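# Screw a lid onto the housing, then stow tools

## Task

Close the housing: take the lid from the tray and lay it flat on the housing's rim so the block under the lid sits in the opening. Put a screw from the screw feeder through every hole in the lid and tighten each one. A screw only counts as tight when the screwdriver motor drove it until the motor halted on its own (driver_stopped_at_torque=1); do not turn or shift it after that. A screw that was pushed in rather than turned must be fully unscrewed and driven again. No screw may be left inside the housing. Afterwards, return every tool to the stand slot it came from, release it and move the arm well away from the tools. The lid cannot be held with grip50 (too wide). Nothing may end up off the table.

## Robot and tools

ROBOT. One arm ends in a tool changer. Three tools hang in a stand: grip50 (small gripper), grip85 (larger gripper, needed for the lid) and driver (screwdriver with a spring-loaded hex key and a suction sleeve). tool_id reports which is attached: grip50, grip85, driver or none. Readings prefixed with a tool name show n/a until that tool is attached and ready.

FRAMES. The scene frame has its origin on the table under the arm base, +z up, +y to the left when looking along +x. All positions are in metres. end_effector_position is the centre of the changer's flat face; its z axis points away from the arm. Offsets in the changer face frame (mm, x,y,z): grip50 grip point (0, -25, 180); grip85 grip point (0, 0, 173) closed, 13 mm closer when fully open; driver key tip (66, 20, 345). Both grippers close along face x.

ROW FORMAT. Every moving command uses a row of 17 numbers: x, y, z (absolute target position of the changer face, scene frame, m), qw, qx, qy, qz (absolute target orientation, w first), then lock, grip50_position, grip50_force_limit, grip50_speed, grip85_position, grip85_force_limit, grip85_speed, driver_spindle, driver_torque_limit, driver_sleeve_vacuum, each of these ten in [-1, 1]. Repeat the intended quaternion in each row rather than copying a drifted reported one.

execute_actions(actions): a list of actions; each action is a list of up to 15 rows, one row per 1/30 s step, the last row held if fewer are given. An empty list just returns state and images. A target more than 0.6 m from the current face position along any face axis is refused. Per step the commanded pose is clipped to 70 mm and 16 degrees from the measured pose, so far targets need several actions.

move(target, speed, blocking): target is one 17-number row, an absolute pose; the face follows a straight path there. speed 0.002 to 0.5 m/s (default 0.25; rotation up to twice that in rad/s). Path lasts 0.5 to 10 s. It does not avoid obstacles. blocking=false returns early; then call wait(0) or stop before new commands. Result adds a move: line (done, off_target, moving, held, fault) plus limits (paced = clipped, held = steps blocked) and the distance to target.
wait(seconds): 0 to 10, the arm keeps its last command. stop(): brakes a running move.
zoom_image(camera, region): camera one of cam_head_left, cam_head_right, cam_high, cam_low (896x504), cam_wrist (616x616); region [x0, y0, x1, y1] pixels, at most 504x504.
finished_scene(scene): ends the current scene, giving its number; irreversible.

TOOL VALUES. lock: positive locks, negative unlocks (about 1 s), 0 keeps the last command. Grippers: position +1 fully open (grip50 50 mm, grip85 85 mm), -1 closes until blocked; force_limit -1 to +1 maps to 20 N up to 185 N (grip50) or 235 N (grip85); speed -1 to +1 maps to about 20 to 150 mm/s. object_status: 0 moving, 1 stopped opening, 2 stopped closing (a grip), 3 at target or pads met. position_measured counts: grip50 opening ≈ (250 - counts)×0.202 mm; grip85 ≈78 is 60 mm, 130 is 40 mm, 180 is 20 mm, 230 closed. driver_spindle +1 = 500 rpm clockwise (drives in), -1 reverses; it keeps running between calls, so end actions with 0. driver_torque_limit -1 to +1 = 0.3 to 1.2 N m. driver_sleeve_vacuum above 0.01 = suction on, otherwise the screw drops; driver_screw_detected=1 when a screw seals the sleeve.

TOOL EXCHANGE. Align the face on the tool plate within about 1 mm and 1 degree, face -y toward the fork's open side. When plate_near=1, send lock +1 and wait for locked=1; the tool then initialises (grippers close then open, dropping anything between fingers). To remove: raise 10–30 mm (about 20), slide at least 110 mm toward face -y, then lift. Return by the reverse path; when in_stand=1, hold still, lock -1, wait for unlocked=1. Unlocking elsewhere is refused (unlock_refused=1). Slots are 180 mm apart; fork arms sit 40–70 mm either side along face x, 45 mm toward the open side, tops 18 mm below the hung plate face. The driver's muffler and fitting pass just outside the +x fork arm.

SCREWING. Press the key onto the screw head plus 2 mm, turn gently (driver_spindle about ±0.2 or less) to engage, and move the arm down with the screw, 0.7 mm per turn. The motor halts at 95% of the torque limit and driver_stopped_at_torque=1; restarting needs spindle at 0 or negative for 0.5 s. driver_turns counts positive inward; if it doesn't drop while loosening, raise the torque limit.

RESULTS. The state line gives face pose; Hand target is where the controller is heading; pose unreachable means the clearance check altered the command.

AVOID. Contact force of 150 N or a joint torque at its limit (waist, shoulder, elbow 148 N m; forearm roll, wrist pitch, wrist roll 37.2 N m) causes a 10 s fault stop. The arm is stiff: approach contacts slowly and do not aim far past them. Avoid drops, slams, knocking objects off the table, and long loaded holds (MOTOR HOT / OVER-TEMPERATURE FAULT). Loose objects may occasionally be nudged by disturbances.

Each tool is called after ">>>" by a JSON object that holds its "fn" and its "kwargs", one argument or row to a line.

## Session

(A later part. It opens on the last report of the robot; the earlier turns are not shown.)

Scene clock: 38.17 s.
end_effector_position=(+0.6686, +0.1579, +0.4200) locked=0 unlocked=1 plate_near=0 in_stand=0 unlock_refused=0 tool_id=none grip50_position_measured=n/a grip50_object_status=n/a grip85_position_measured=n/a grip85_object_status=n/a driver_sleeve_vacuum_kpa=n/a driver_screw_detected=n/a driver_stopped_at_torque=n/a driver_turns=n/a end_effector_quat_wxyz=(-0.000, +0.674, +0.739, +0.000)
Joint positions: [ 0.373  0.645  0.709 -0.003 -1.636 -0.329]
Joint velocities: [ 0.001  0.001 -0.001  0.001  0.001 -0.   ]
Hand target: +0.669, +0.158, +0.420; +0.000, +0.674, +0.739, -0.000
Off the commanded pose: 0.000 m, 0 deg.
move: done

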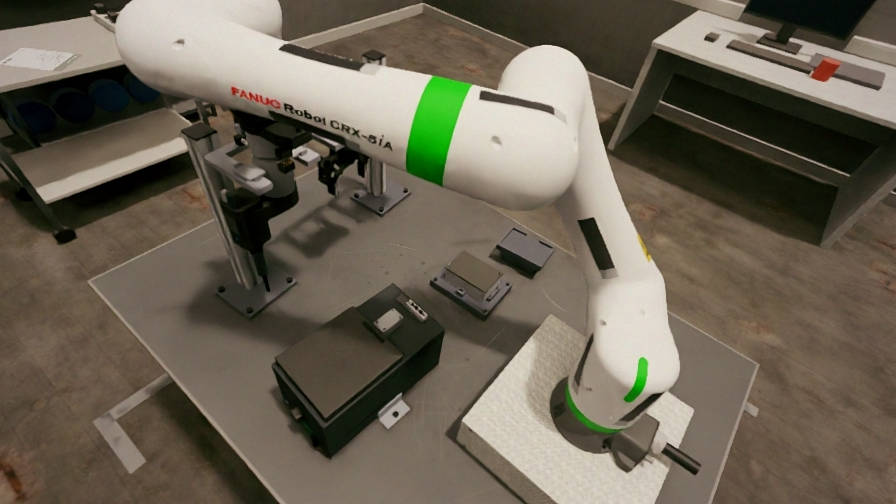

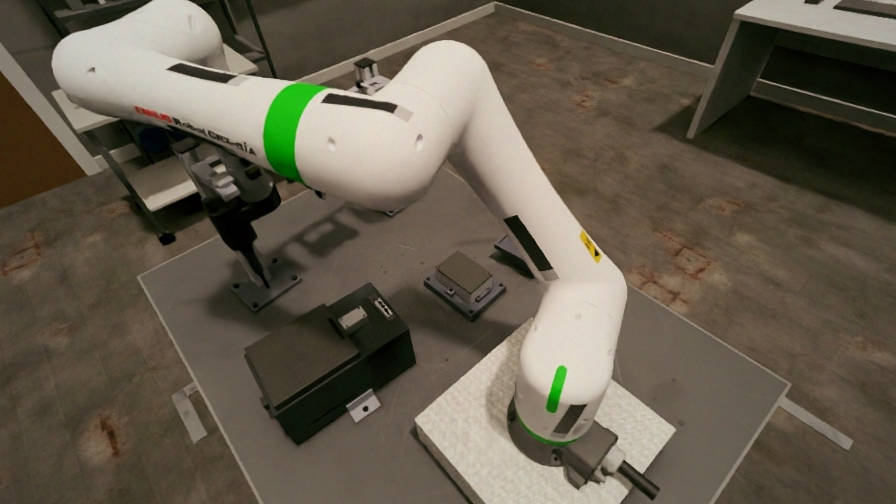

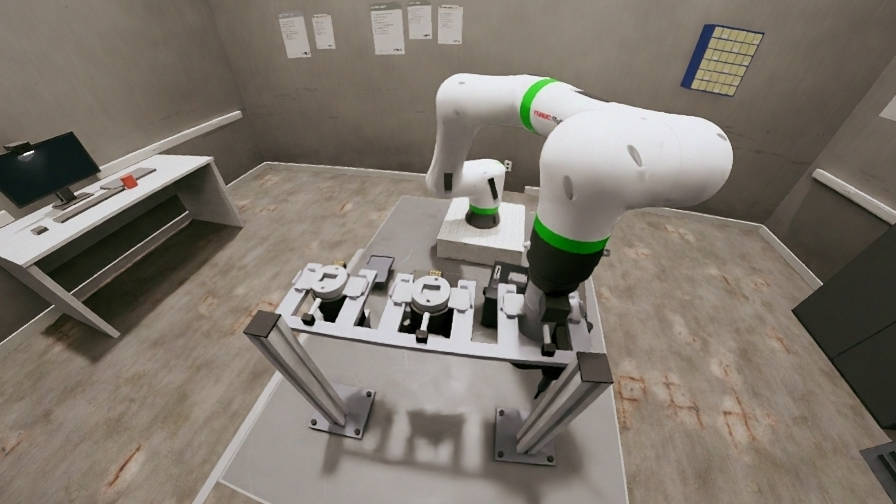

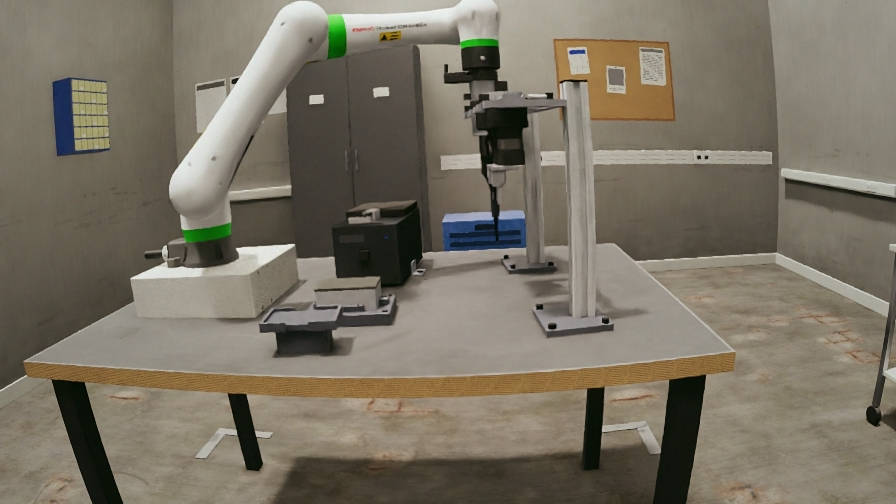

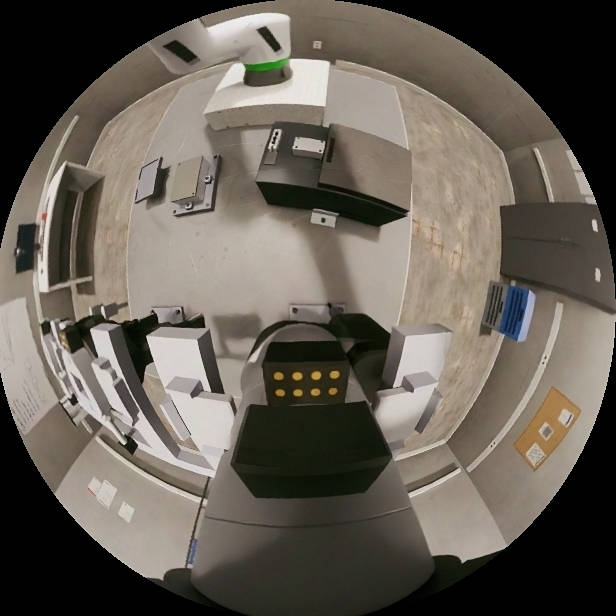

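>>> {"fn": "move", "kwargs": {
  "target": [0.6686,0.1579,0.4102,0,0.6743,0.7385,0,0,1,0,0,1,0,0,0,0,0],
  "speed": 0.01
}}

>>> {"fn": "execute_actions", "kwargs": {
  "actions": [
    [[0.6686,0.1579,0.4102,0,0.6743,0.7385,0,1,1,0,0,1,0,0,0,0,0]],
    [[0.6686,0.1579,0.4102,0,0.6743,0.7385,0,1,1,0,0,1,0,0,0,0,0]],
    [[0.6686,0.1579,0.4102,0,0.6743,0.7385,0,1,1,0,0,1,0,0,0,0,0]]
  ]
}}

>>> {"fn": "move", "kwargs": {
  "target": [0.6686,0.1579,0.43,0,0.6743,0.7385,0,0,1,0,0,1,0,0,0,0,0],
  "speed": 0.03
}}

>>> {"fn": "move", "kwargs": {
  "target": [0.5441,0.1464,0.43,0,0.6743,0.7385,0,0,1,0,0,1,0,0,0,0,0],
  "speed": 0.08
}}

>>> {"fn": "move", "kwargs": {
  "target": [0.51,0.11,0.55,0,0.7071,0.7071,0,0,1,0,0,1,0,0,0,0,0],
  "speed": 0.2
}}

>>> {"fn": "move", "kwargs": {
  "target": [0.38,0.025,0.55,0,0.7071,0.7071,0,0,1,0,0,1,0,0,0,0,0],
  "speed": 0.2
}}

>>> {"fn": "zoom_image", "kwargs": {
  "camera": "cam_wrist",
  "region": [300,270,360,330]
}}

Scene clock: 39.83 s.
end_effector_position=(+0.6686, +0.1580, +0.4102) locked=0 unlocked=1 plate_near=1 in_stand=1 unlock_refused=0 tool_id=none grip50_position_measured=n/a grip50_object_status=n/a grip85_position_measured=n/a grip85_object_status=n/a driver_sleeve_vacuum_kpa=n/a driver_screw_detected=n/a driver_stopped_at_torque=n/a driver_turns=n/a end_effector_quat_wxyz=(+0.000, +0.674, +0.739, +0.000)
Joint positions: [ 0.373  0.644  0.683 -0.003 -1.612 -0.329]
Joint velocities: [ 0.    -0.001 -0.001  0.    -0.001  0.001]
Hand target: +0.669, +0.158, +0.410; +0.000, +0.674, +0.739, -0.000
Off the commanded pose: 0.000 m, 0 deg.
move: done

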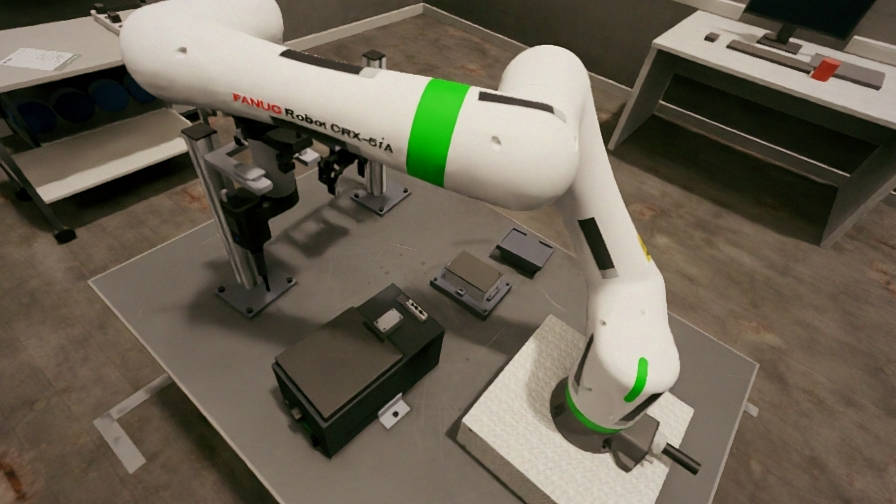

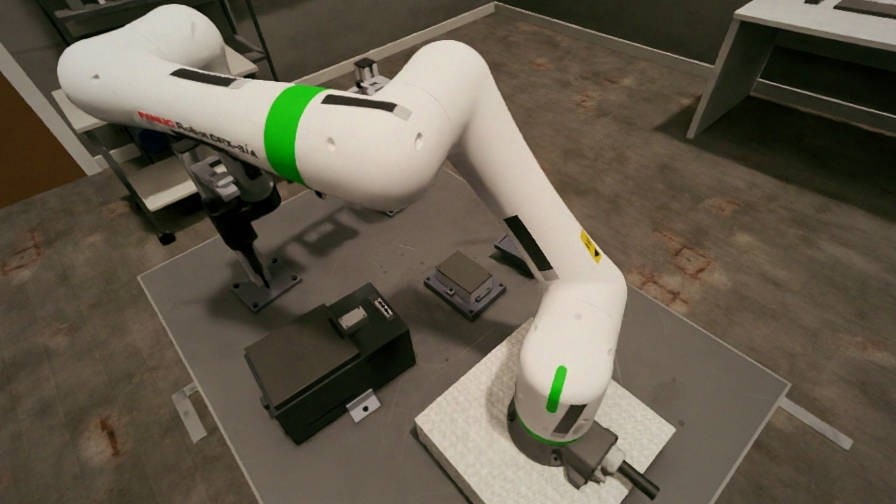

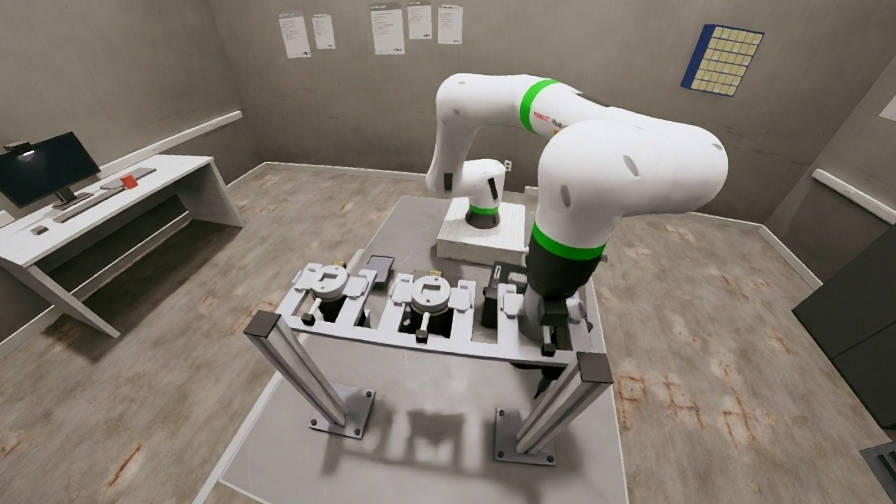

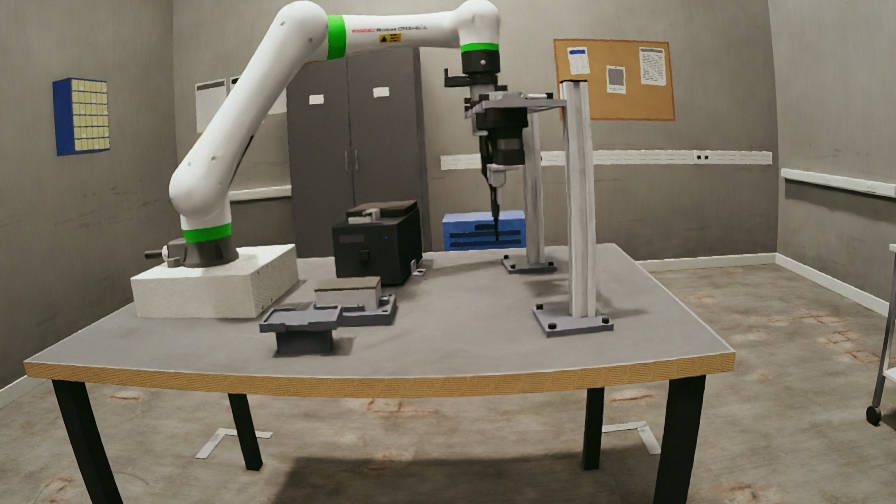

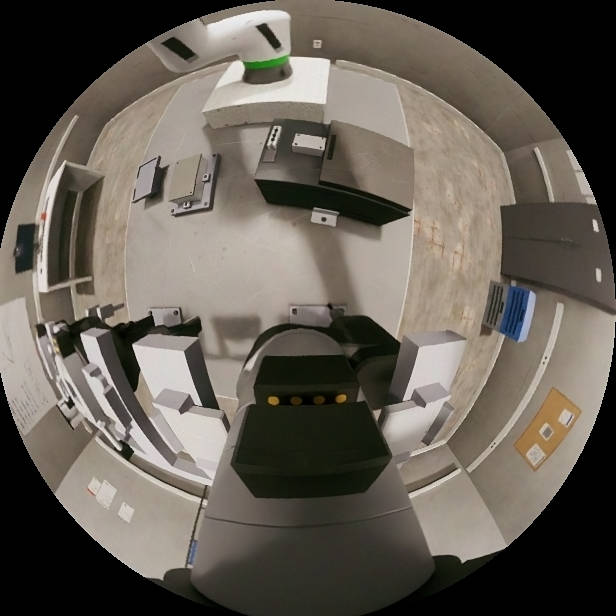

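Scene clock: 41.33 s.
end_effector_position=(+0.6686, +0.1580, +0.4103) locked=1 unlocked=0 plate_near=1 in_stand=1 unlock_refused=0 tool_id=driver grip50_position_measured=n/a grip50_object_status=n/a grip85_position_measured=n/a grip85_object_status=n/a driver_sleeve_vacuum_kpa=n/a driver_screw_detected=n/a driver_stopped_at_torque=n/a driver_turns=n/a end_effector_quat_wxyz=(+0.000, +0.674, +0.738, +0.000)
Joint positions: [ 0.373  0.644  0.684 -0.003 -1.612 -0.33 ]
Joint velocities: [-0.001  0.001 -0.     0.     0.001  0.   ]
Hand target: +0.669, +0.158, +0.410; +0.000, +0.674, +0.738, -0.000
Off the commanded pose: 0.000 m, 0 deg.

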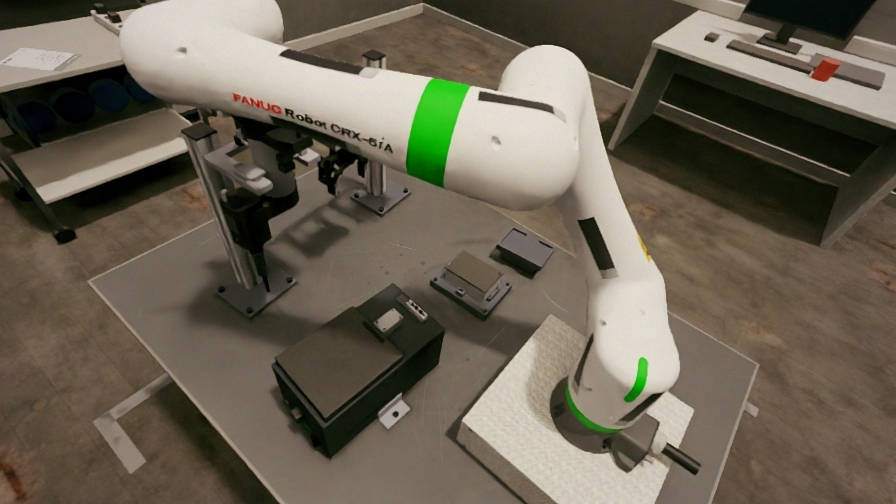

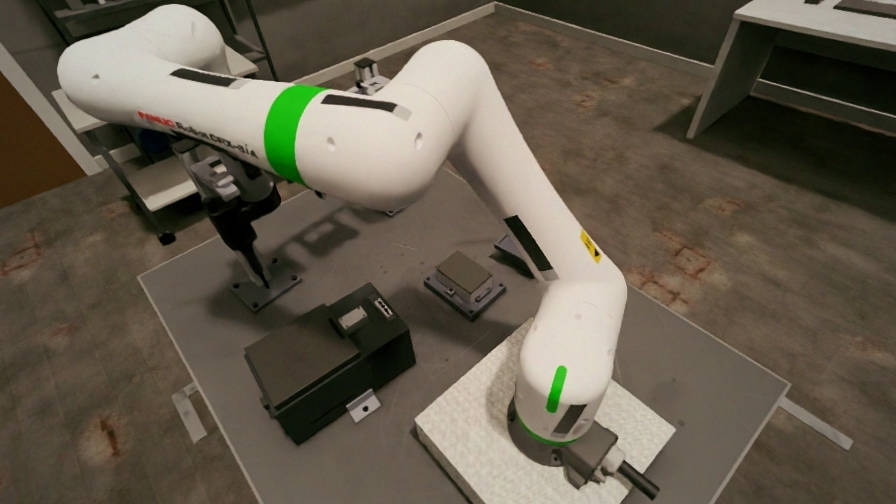

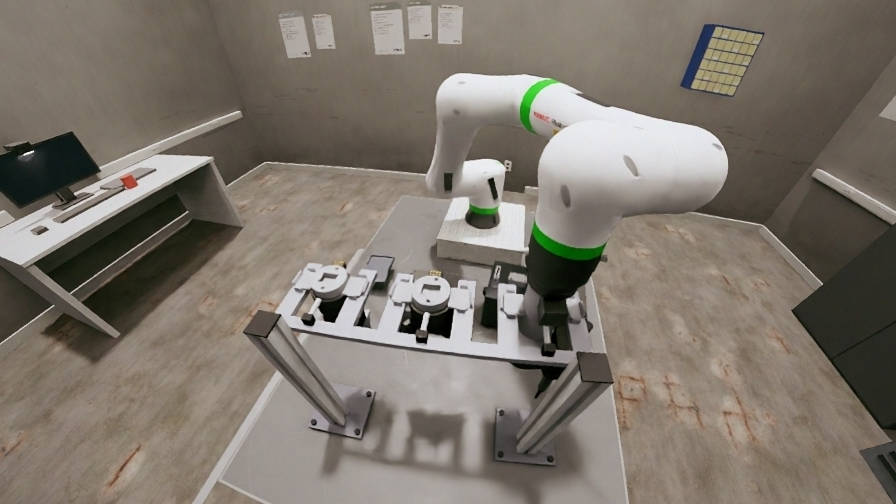

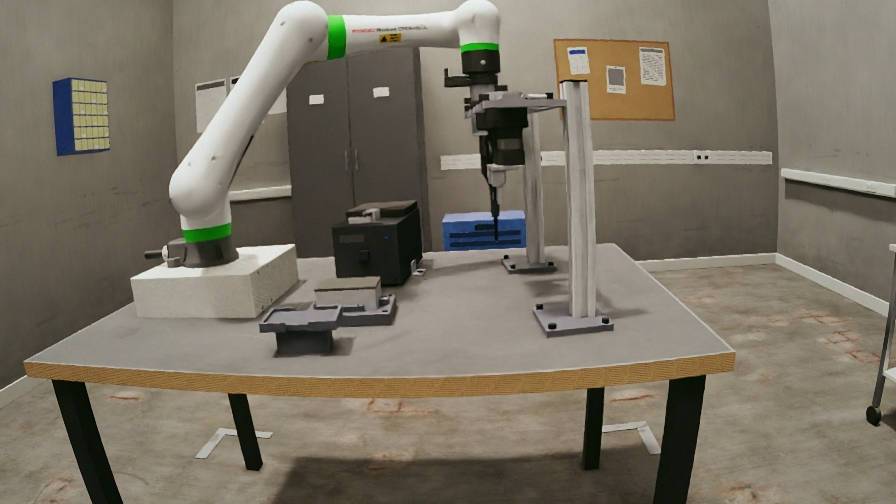

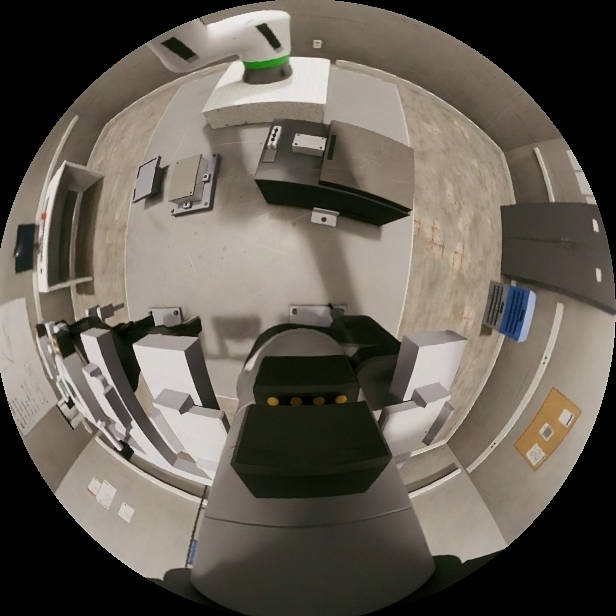

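Scene clock: 42.27 s.
end_effector_position=(+0.6686, +0.1579, +0.4300) locked=1 unlocked=0 plate_near=1 in_stand=0 unlock_refused=0 tool_id=driver grip50_position_measured=n/a grip50_object_status=n/a grip85_position_measured=n/a grip85_object_status=n/a driver_sleeve_vacuum_kpa=0 driver_screw_detected=0 driver_stopped_at_torque=0 driver_turns=0.00 end_effector_quat_wxyz=(+0.000, +0.674, +0.738, -0.000)
Joint positions: [ 0.373  0.648  0.736 -0.003 -1.661 -0.33 ]
Joint velocities: [-0.    -0.     0.    -0.001 -0.    -0.   ]
Hand target: +0.669, +0.158, +0.430; -0.000, +0.674, +0.738, +0.000
Off the commanded pose: 0.000 m, 0 deg.
move: done

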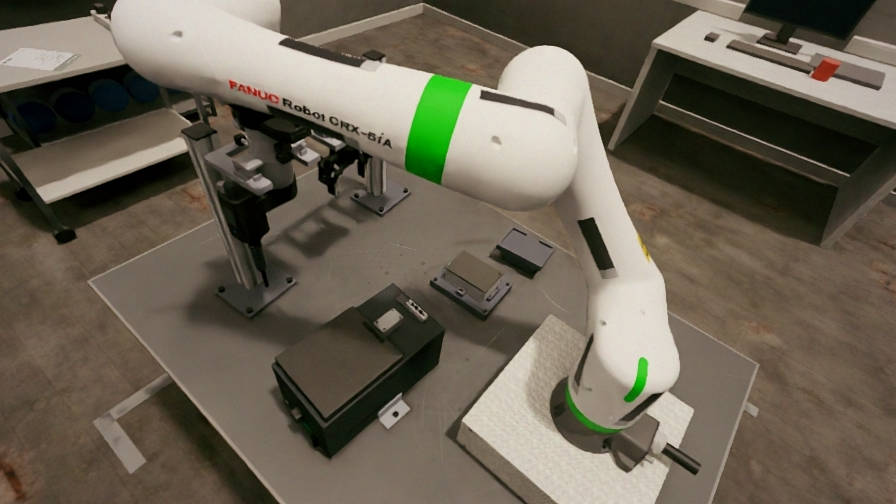

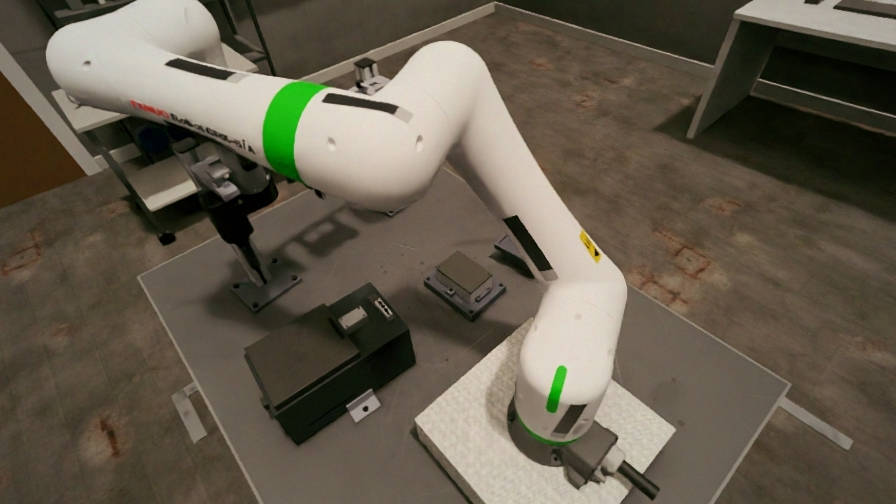

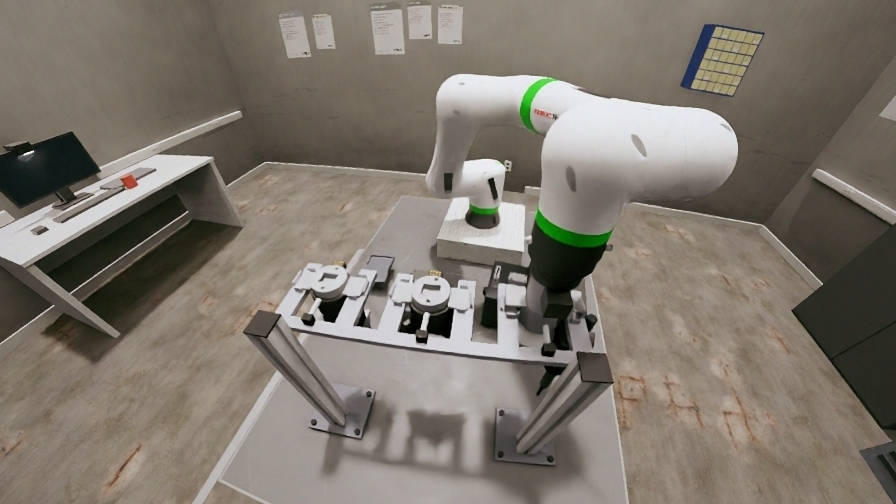

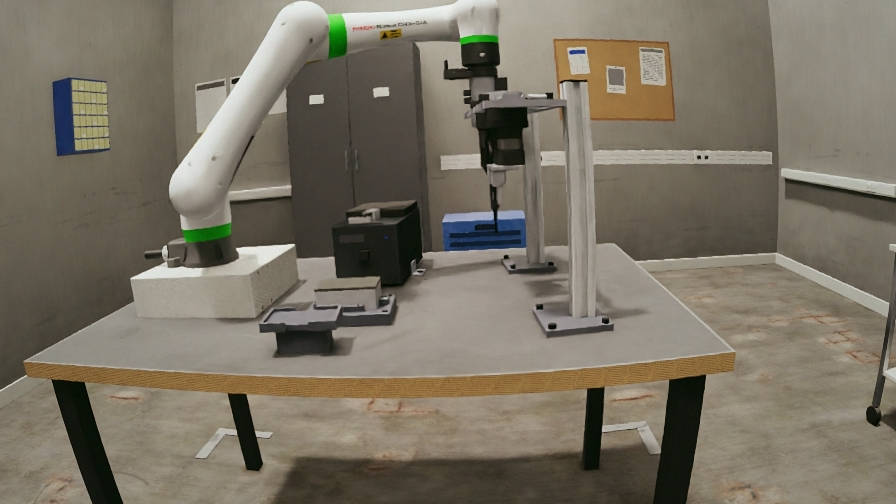

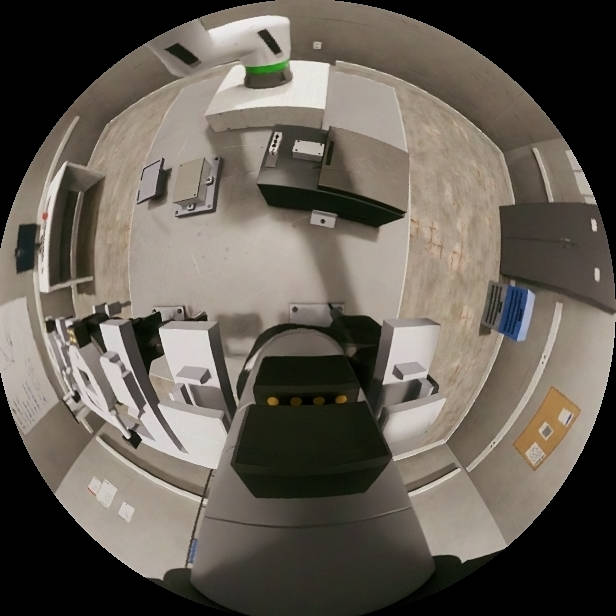

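Scene clock: 44.13 s.
end_effector_position=(+0.5442, +0.1461, +0.4303) locked=1 unlocked=0 plate_near=1 in_stand=0 unlock_refused=0 tool_id=driver grip50_position_measured=n/a grip50_object_status=n/a grip85_position_measured=n/a grip85_object_status=n/a driver_sleeve_vacuum_kpa=0 driver_screw_detected=0 driver_stopped_at_torque=0 driver_turns=0.00 end_effector_quat_wxyz=(+0.000, +0.674, +0.739, +0.000)
Joint positions: [ 0.445  0.298  0.236 -0.003 -1.51  -0.401]
Joint velocities: [ 0.    -0.001 -0.001 -0.    -0.    -0.001]
Hand target: +0.544, +0.146, +0.430; +0.000, +0.674, +0.739, +0.000
Off the commanded pose: 0.000 m, 0 deg.
move: done

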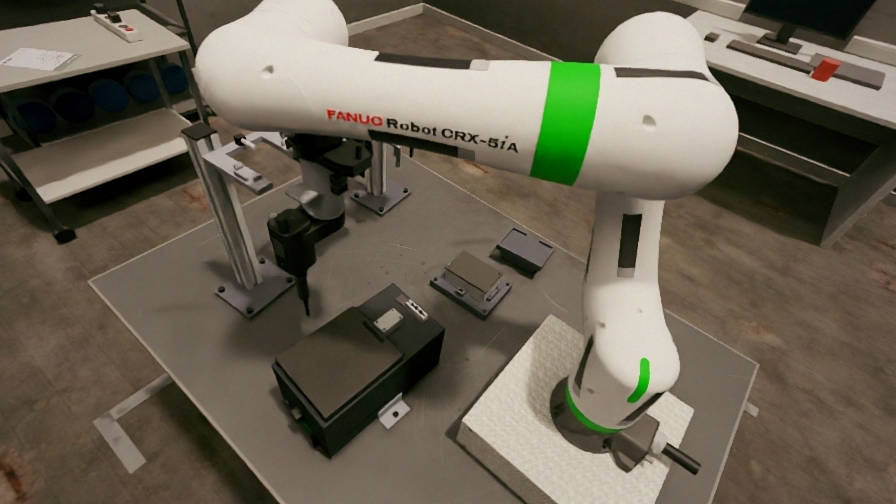

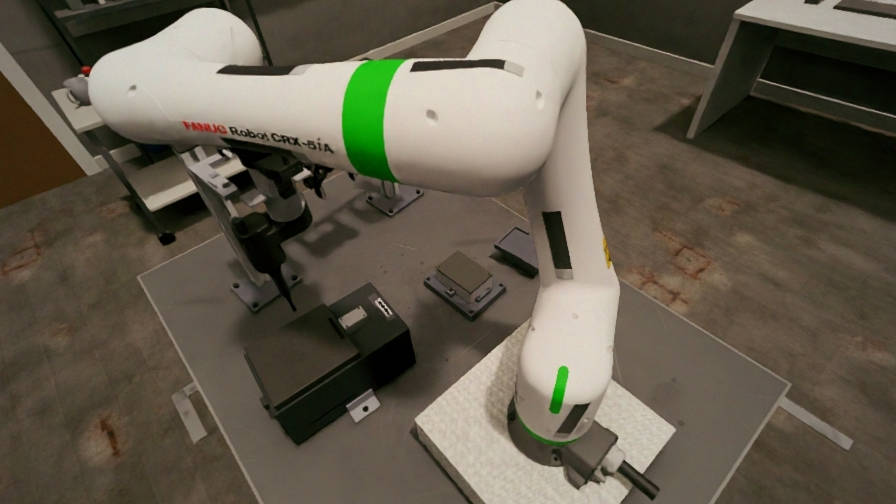

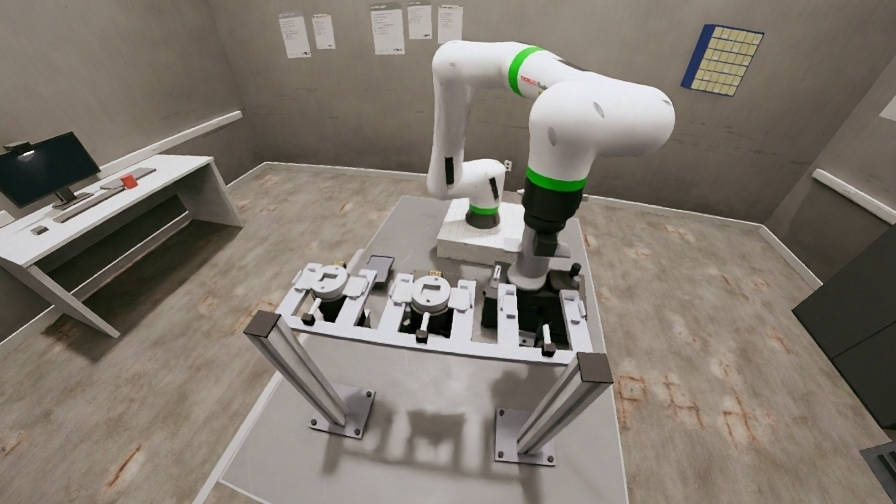

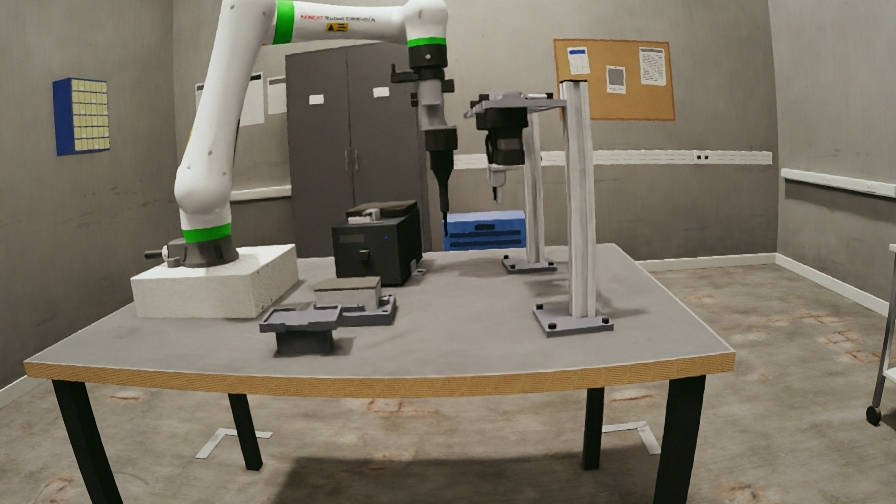

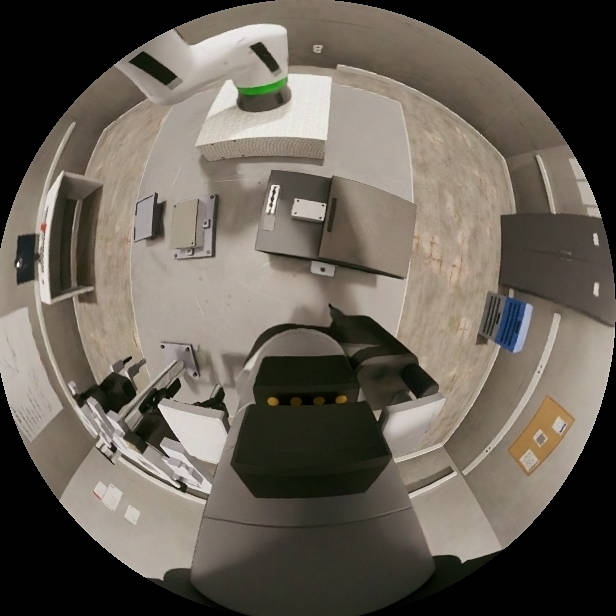

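Scene clock: 45.17 s.
end_effector_position=(+0.5103, +0.1100, +0.5501) locked=1 unlocked=0 plate_near=1 in_stand=0 unlock_refused=0 tool_id=driver grip50_position_measured=n/a grip50_object_status=n/a grip85_position_measured=n/a grip85_object_status=n/a driver_sleeve_vacuum_kpa=0 driver_screw_detected=0 driver_stopped_at_torque=0 driver_turns=0.00 end_effector_quat_wxyz=(-0.000, +0.707, +0.707, +0.000)
Joint positions: [ 0.413  0.21   0.407 -0.003 -1.77  -0.462]
Joint velocities: [-0.     0.001  0.001  0.001 -0.001 -0.001]
Hand target: +0.510, +0.110, +0.550; -0.000, +0.707, +0.707, -0.000
Off the commanded pose: 0.000 m, 0 deg.
move: done

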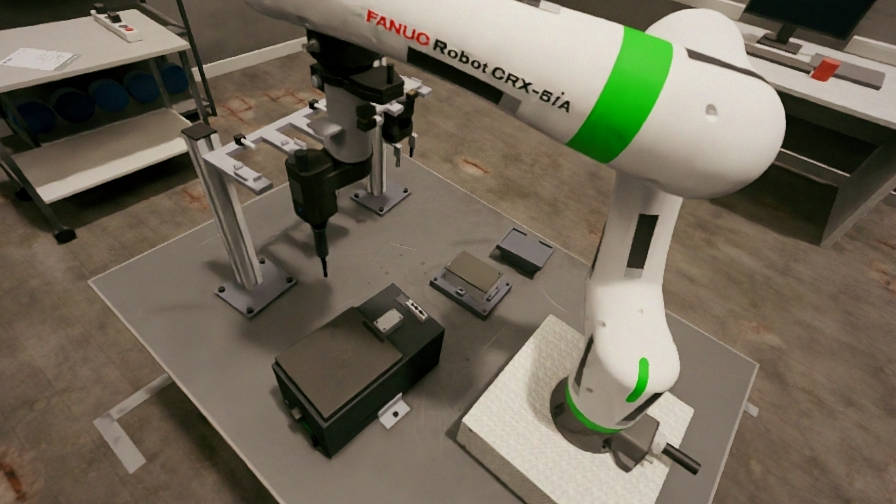

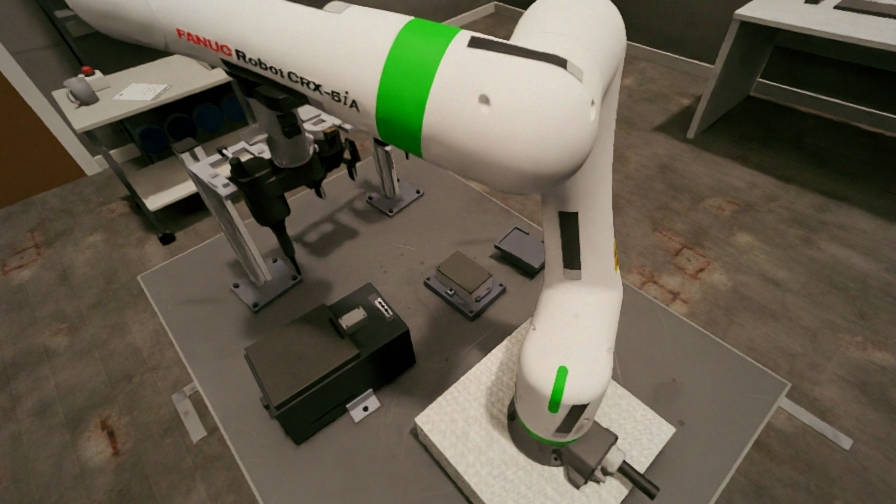

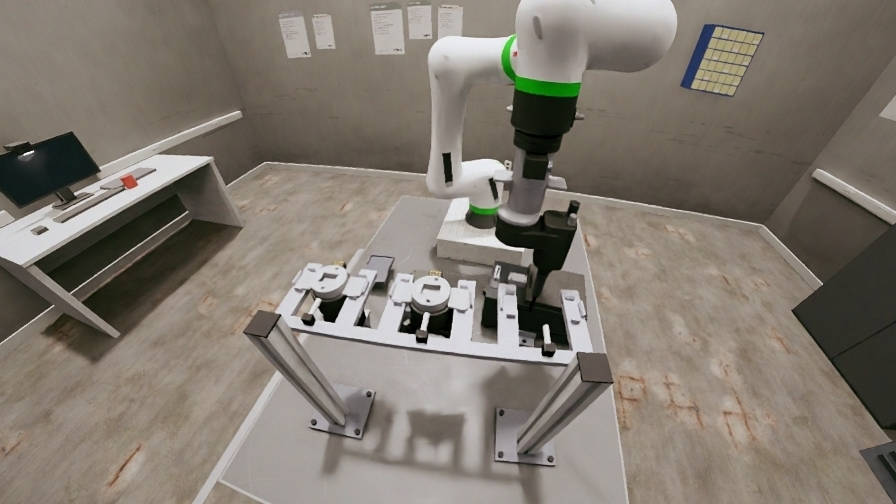

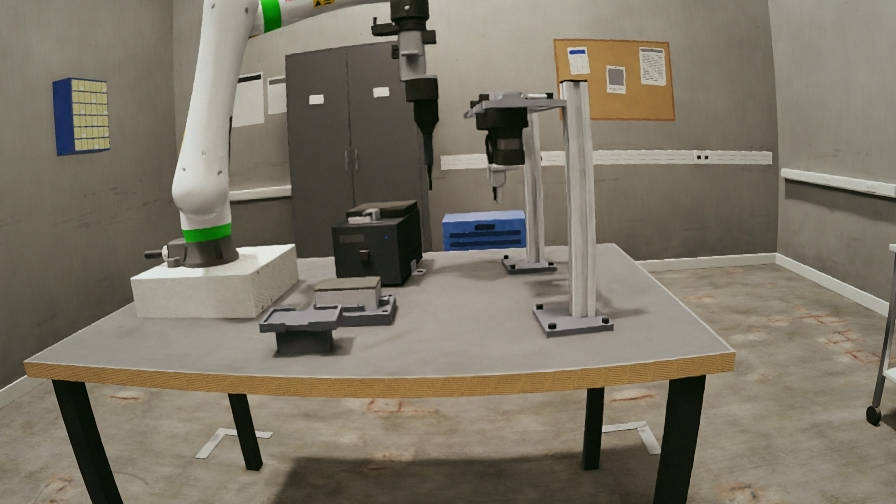

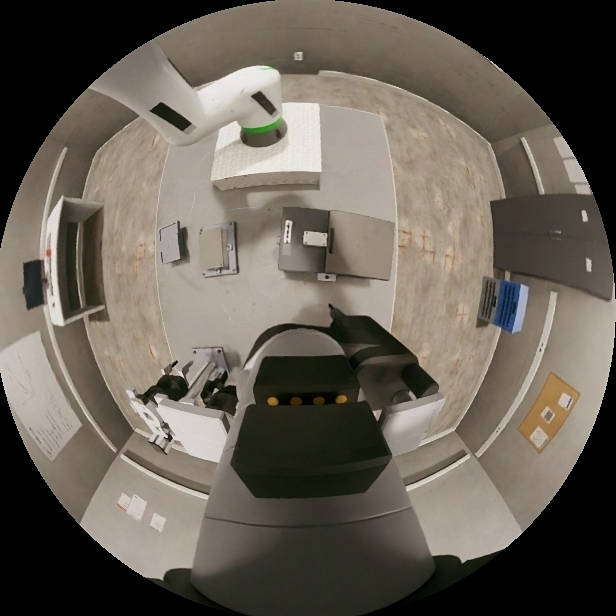

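Scene clock: 46.37 s.
end_effector_position=(+0.3803, +0.0246, +0.5503) locked=1 unlocked=0 plate_near=1 in_stand=0 unlock_refused=0 tool_id=driver grip50_position_measured=n/a grip50_object_status=n/a grip85_position_measured=n/a grip85_object_status=n/a driver_sleeve_vacuum_kpa=0 driver_screw_detected=0 driver_stopped_at_torque=0 driver_turns=0.00 end_effector_quat_wxyz=(-0.000, +0.707, +0.707, -0.000)
Joint positions: [ 0.36  -0.153  0.035 -0.003 -1.761 -0.408]
Joint velocities: [-0.     0.001 -0.     0.001 -0.001 -0.001]
Hand target: +0.380, +0.025, +0.550; -0.000, +0.707, +0.707, -0.000
Off the commanded pose: 0.001 m, 0 deg.
move: done

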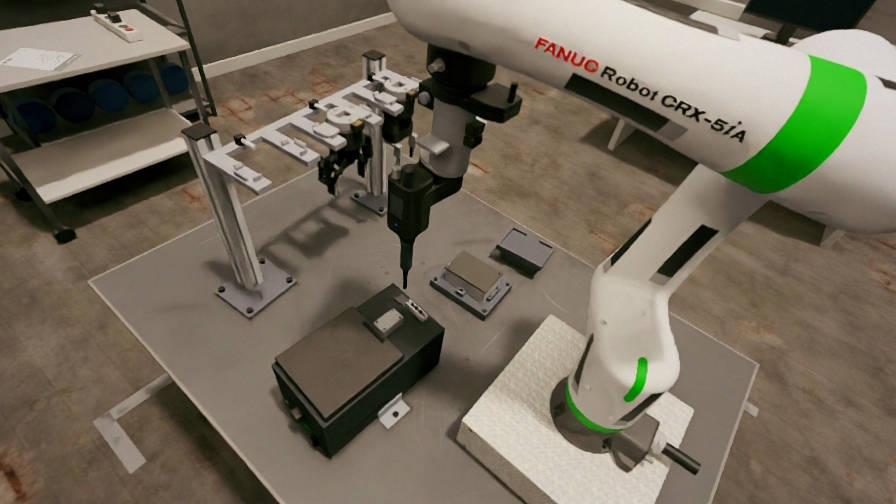

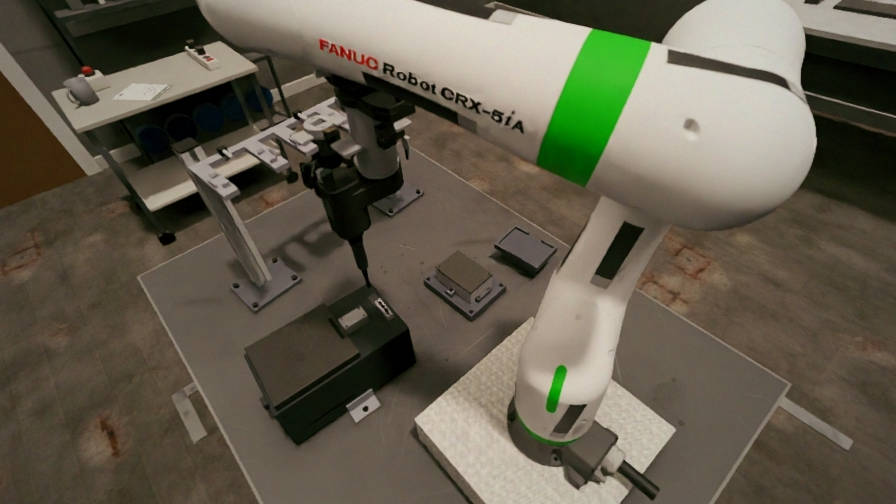

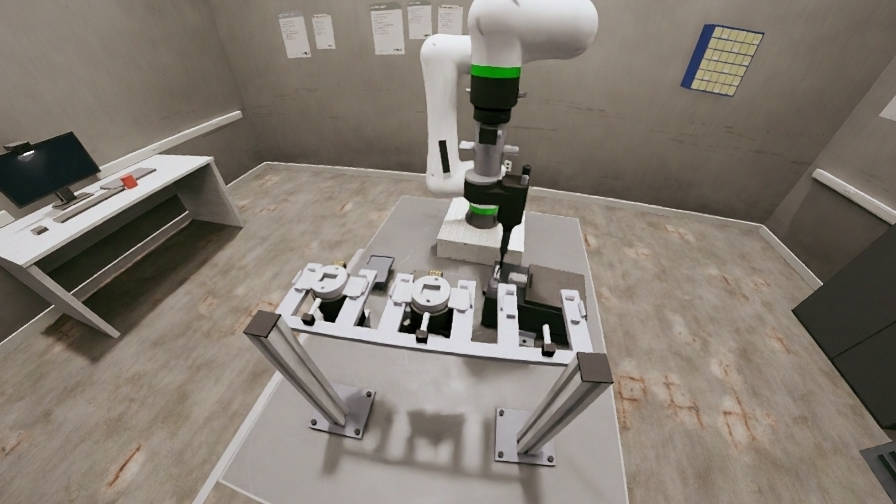

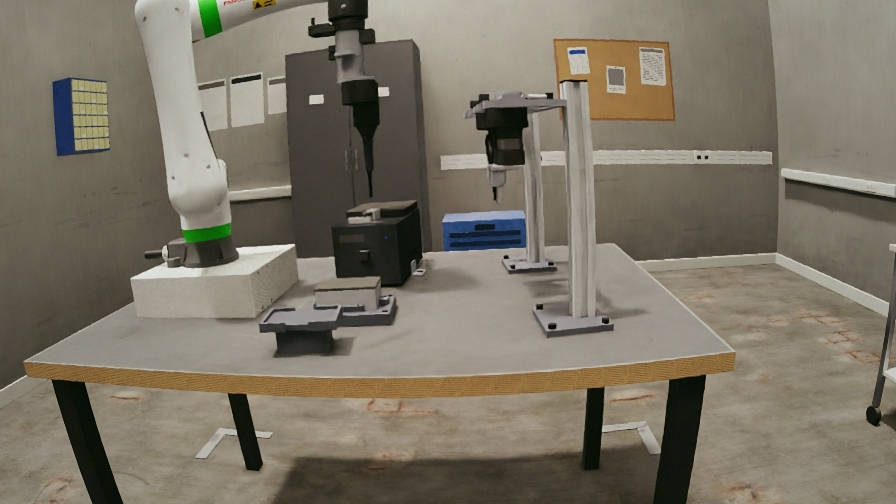

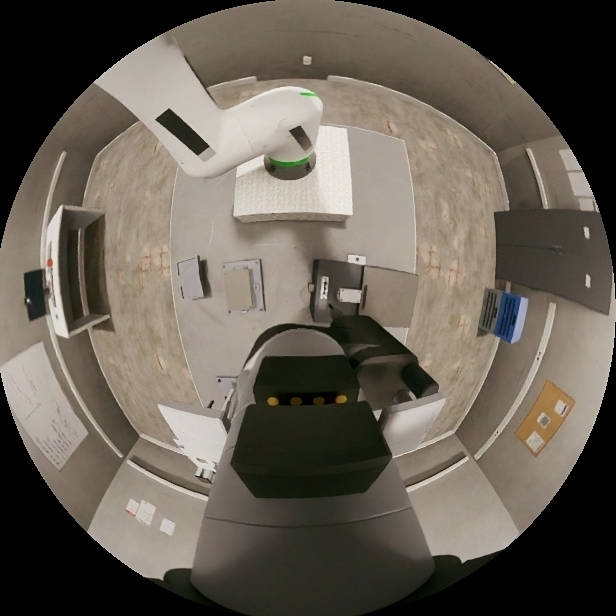

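Region (300, 270, 360, 330) of cam_wrist's 616x616 image, scaled by 8.400, with more detail than that image has.

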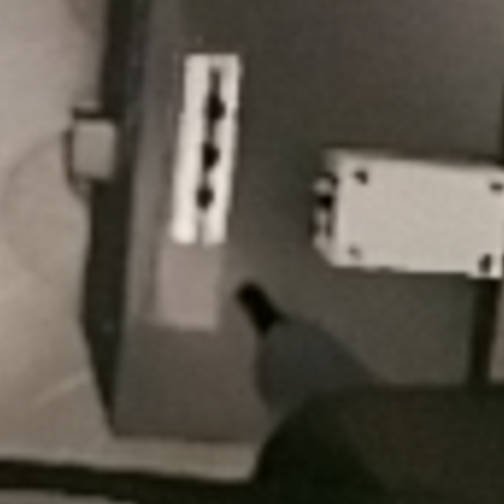

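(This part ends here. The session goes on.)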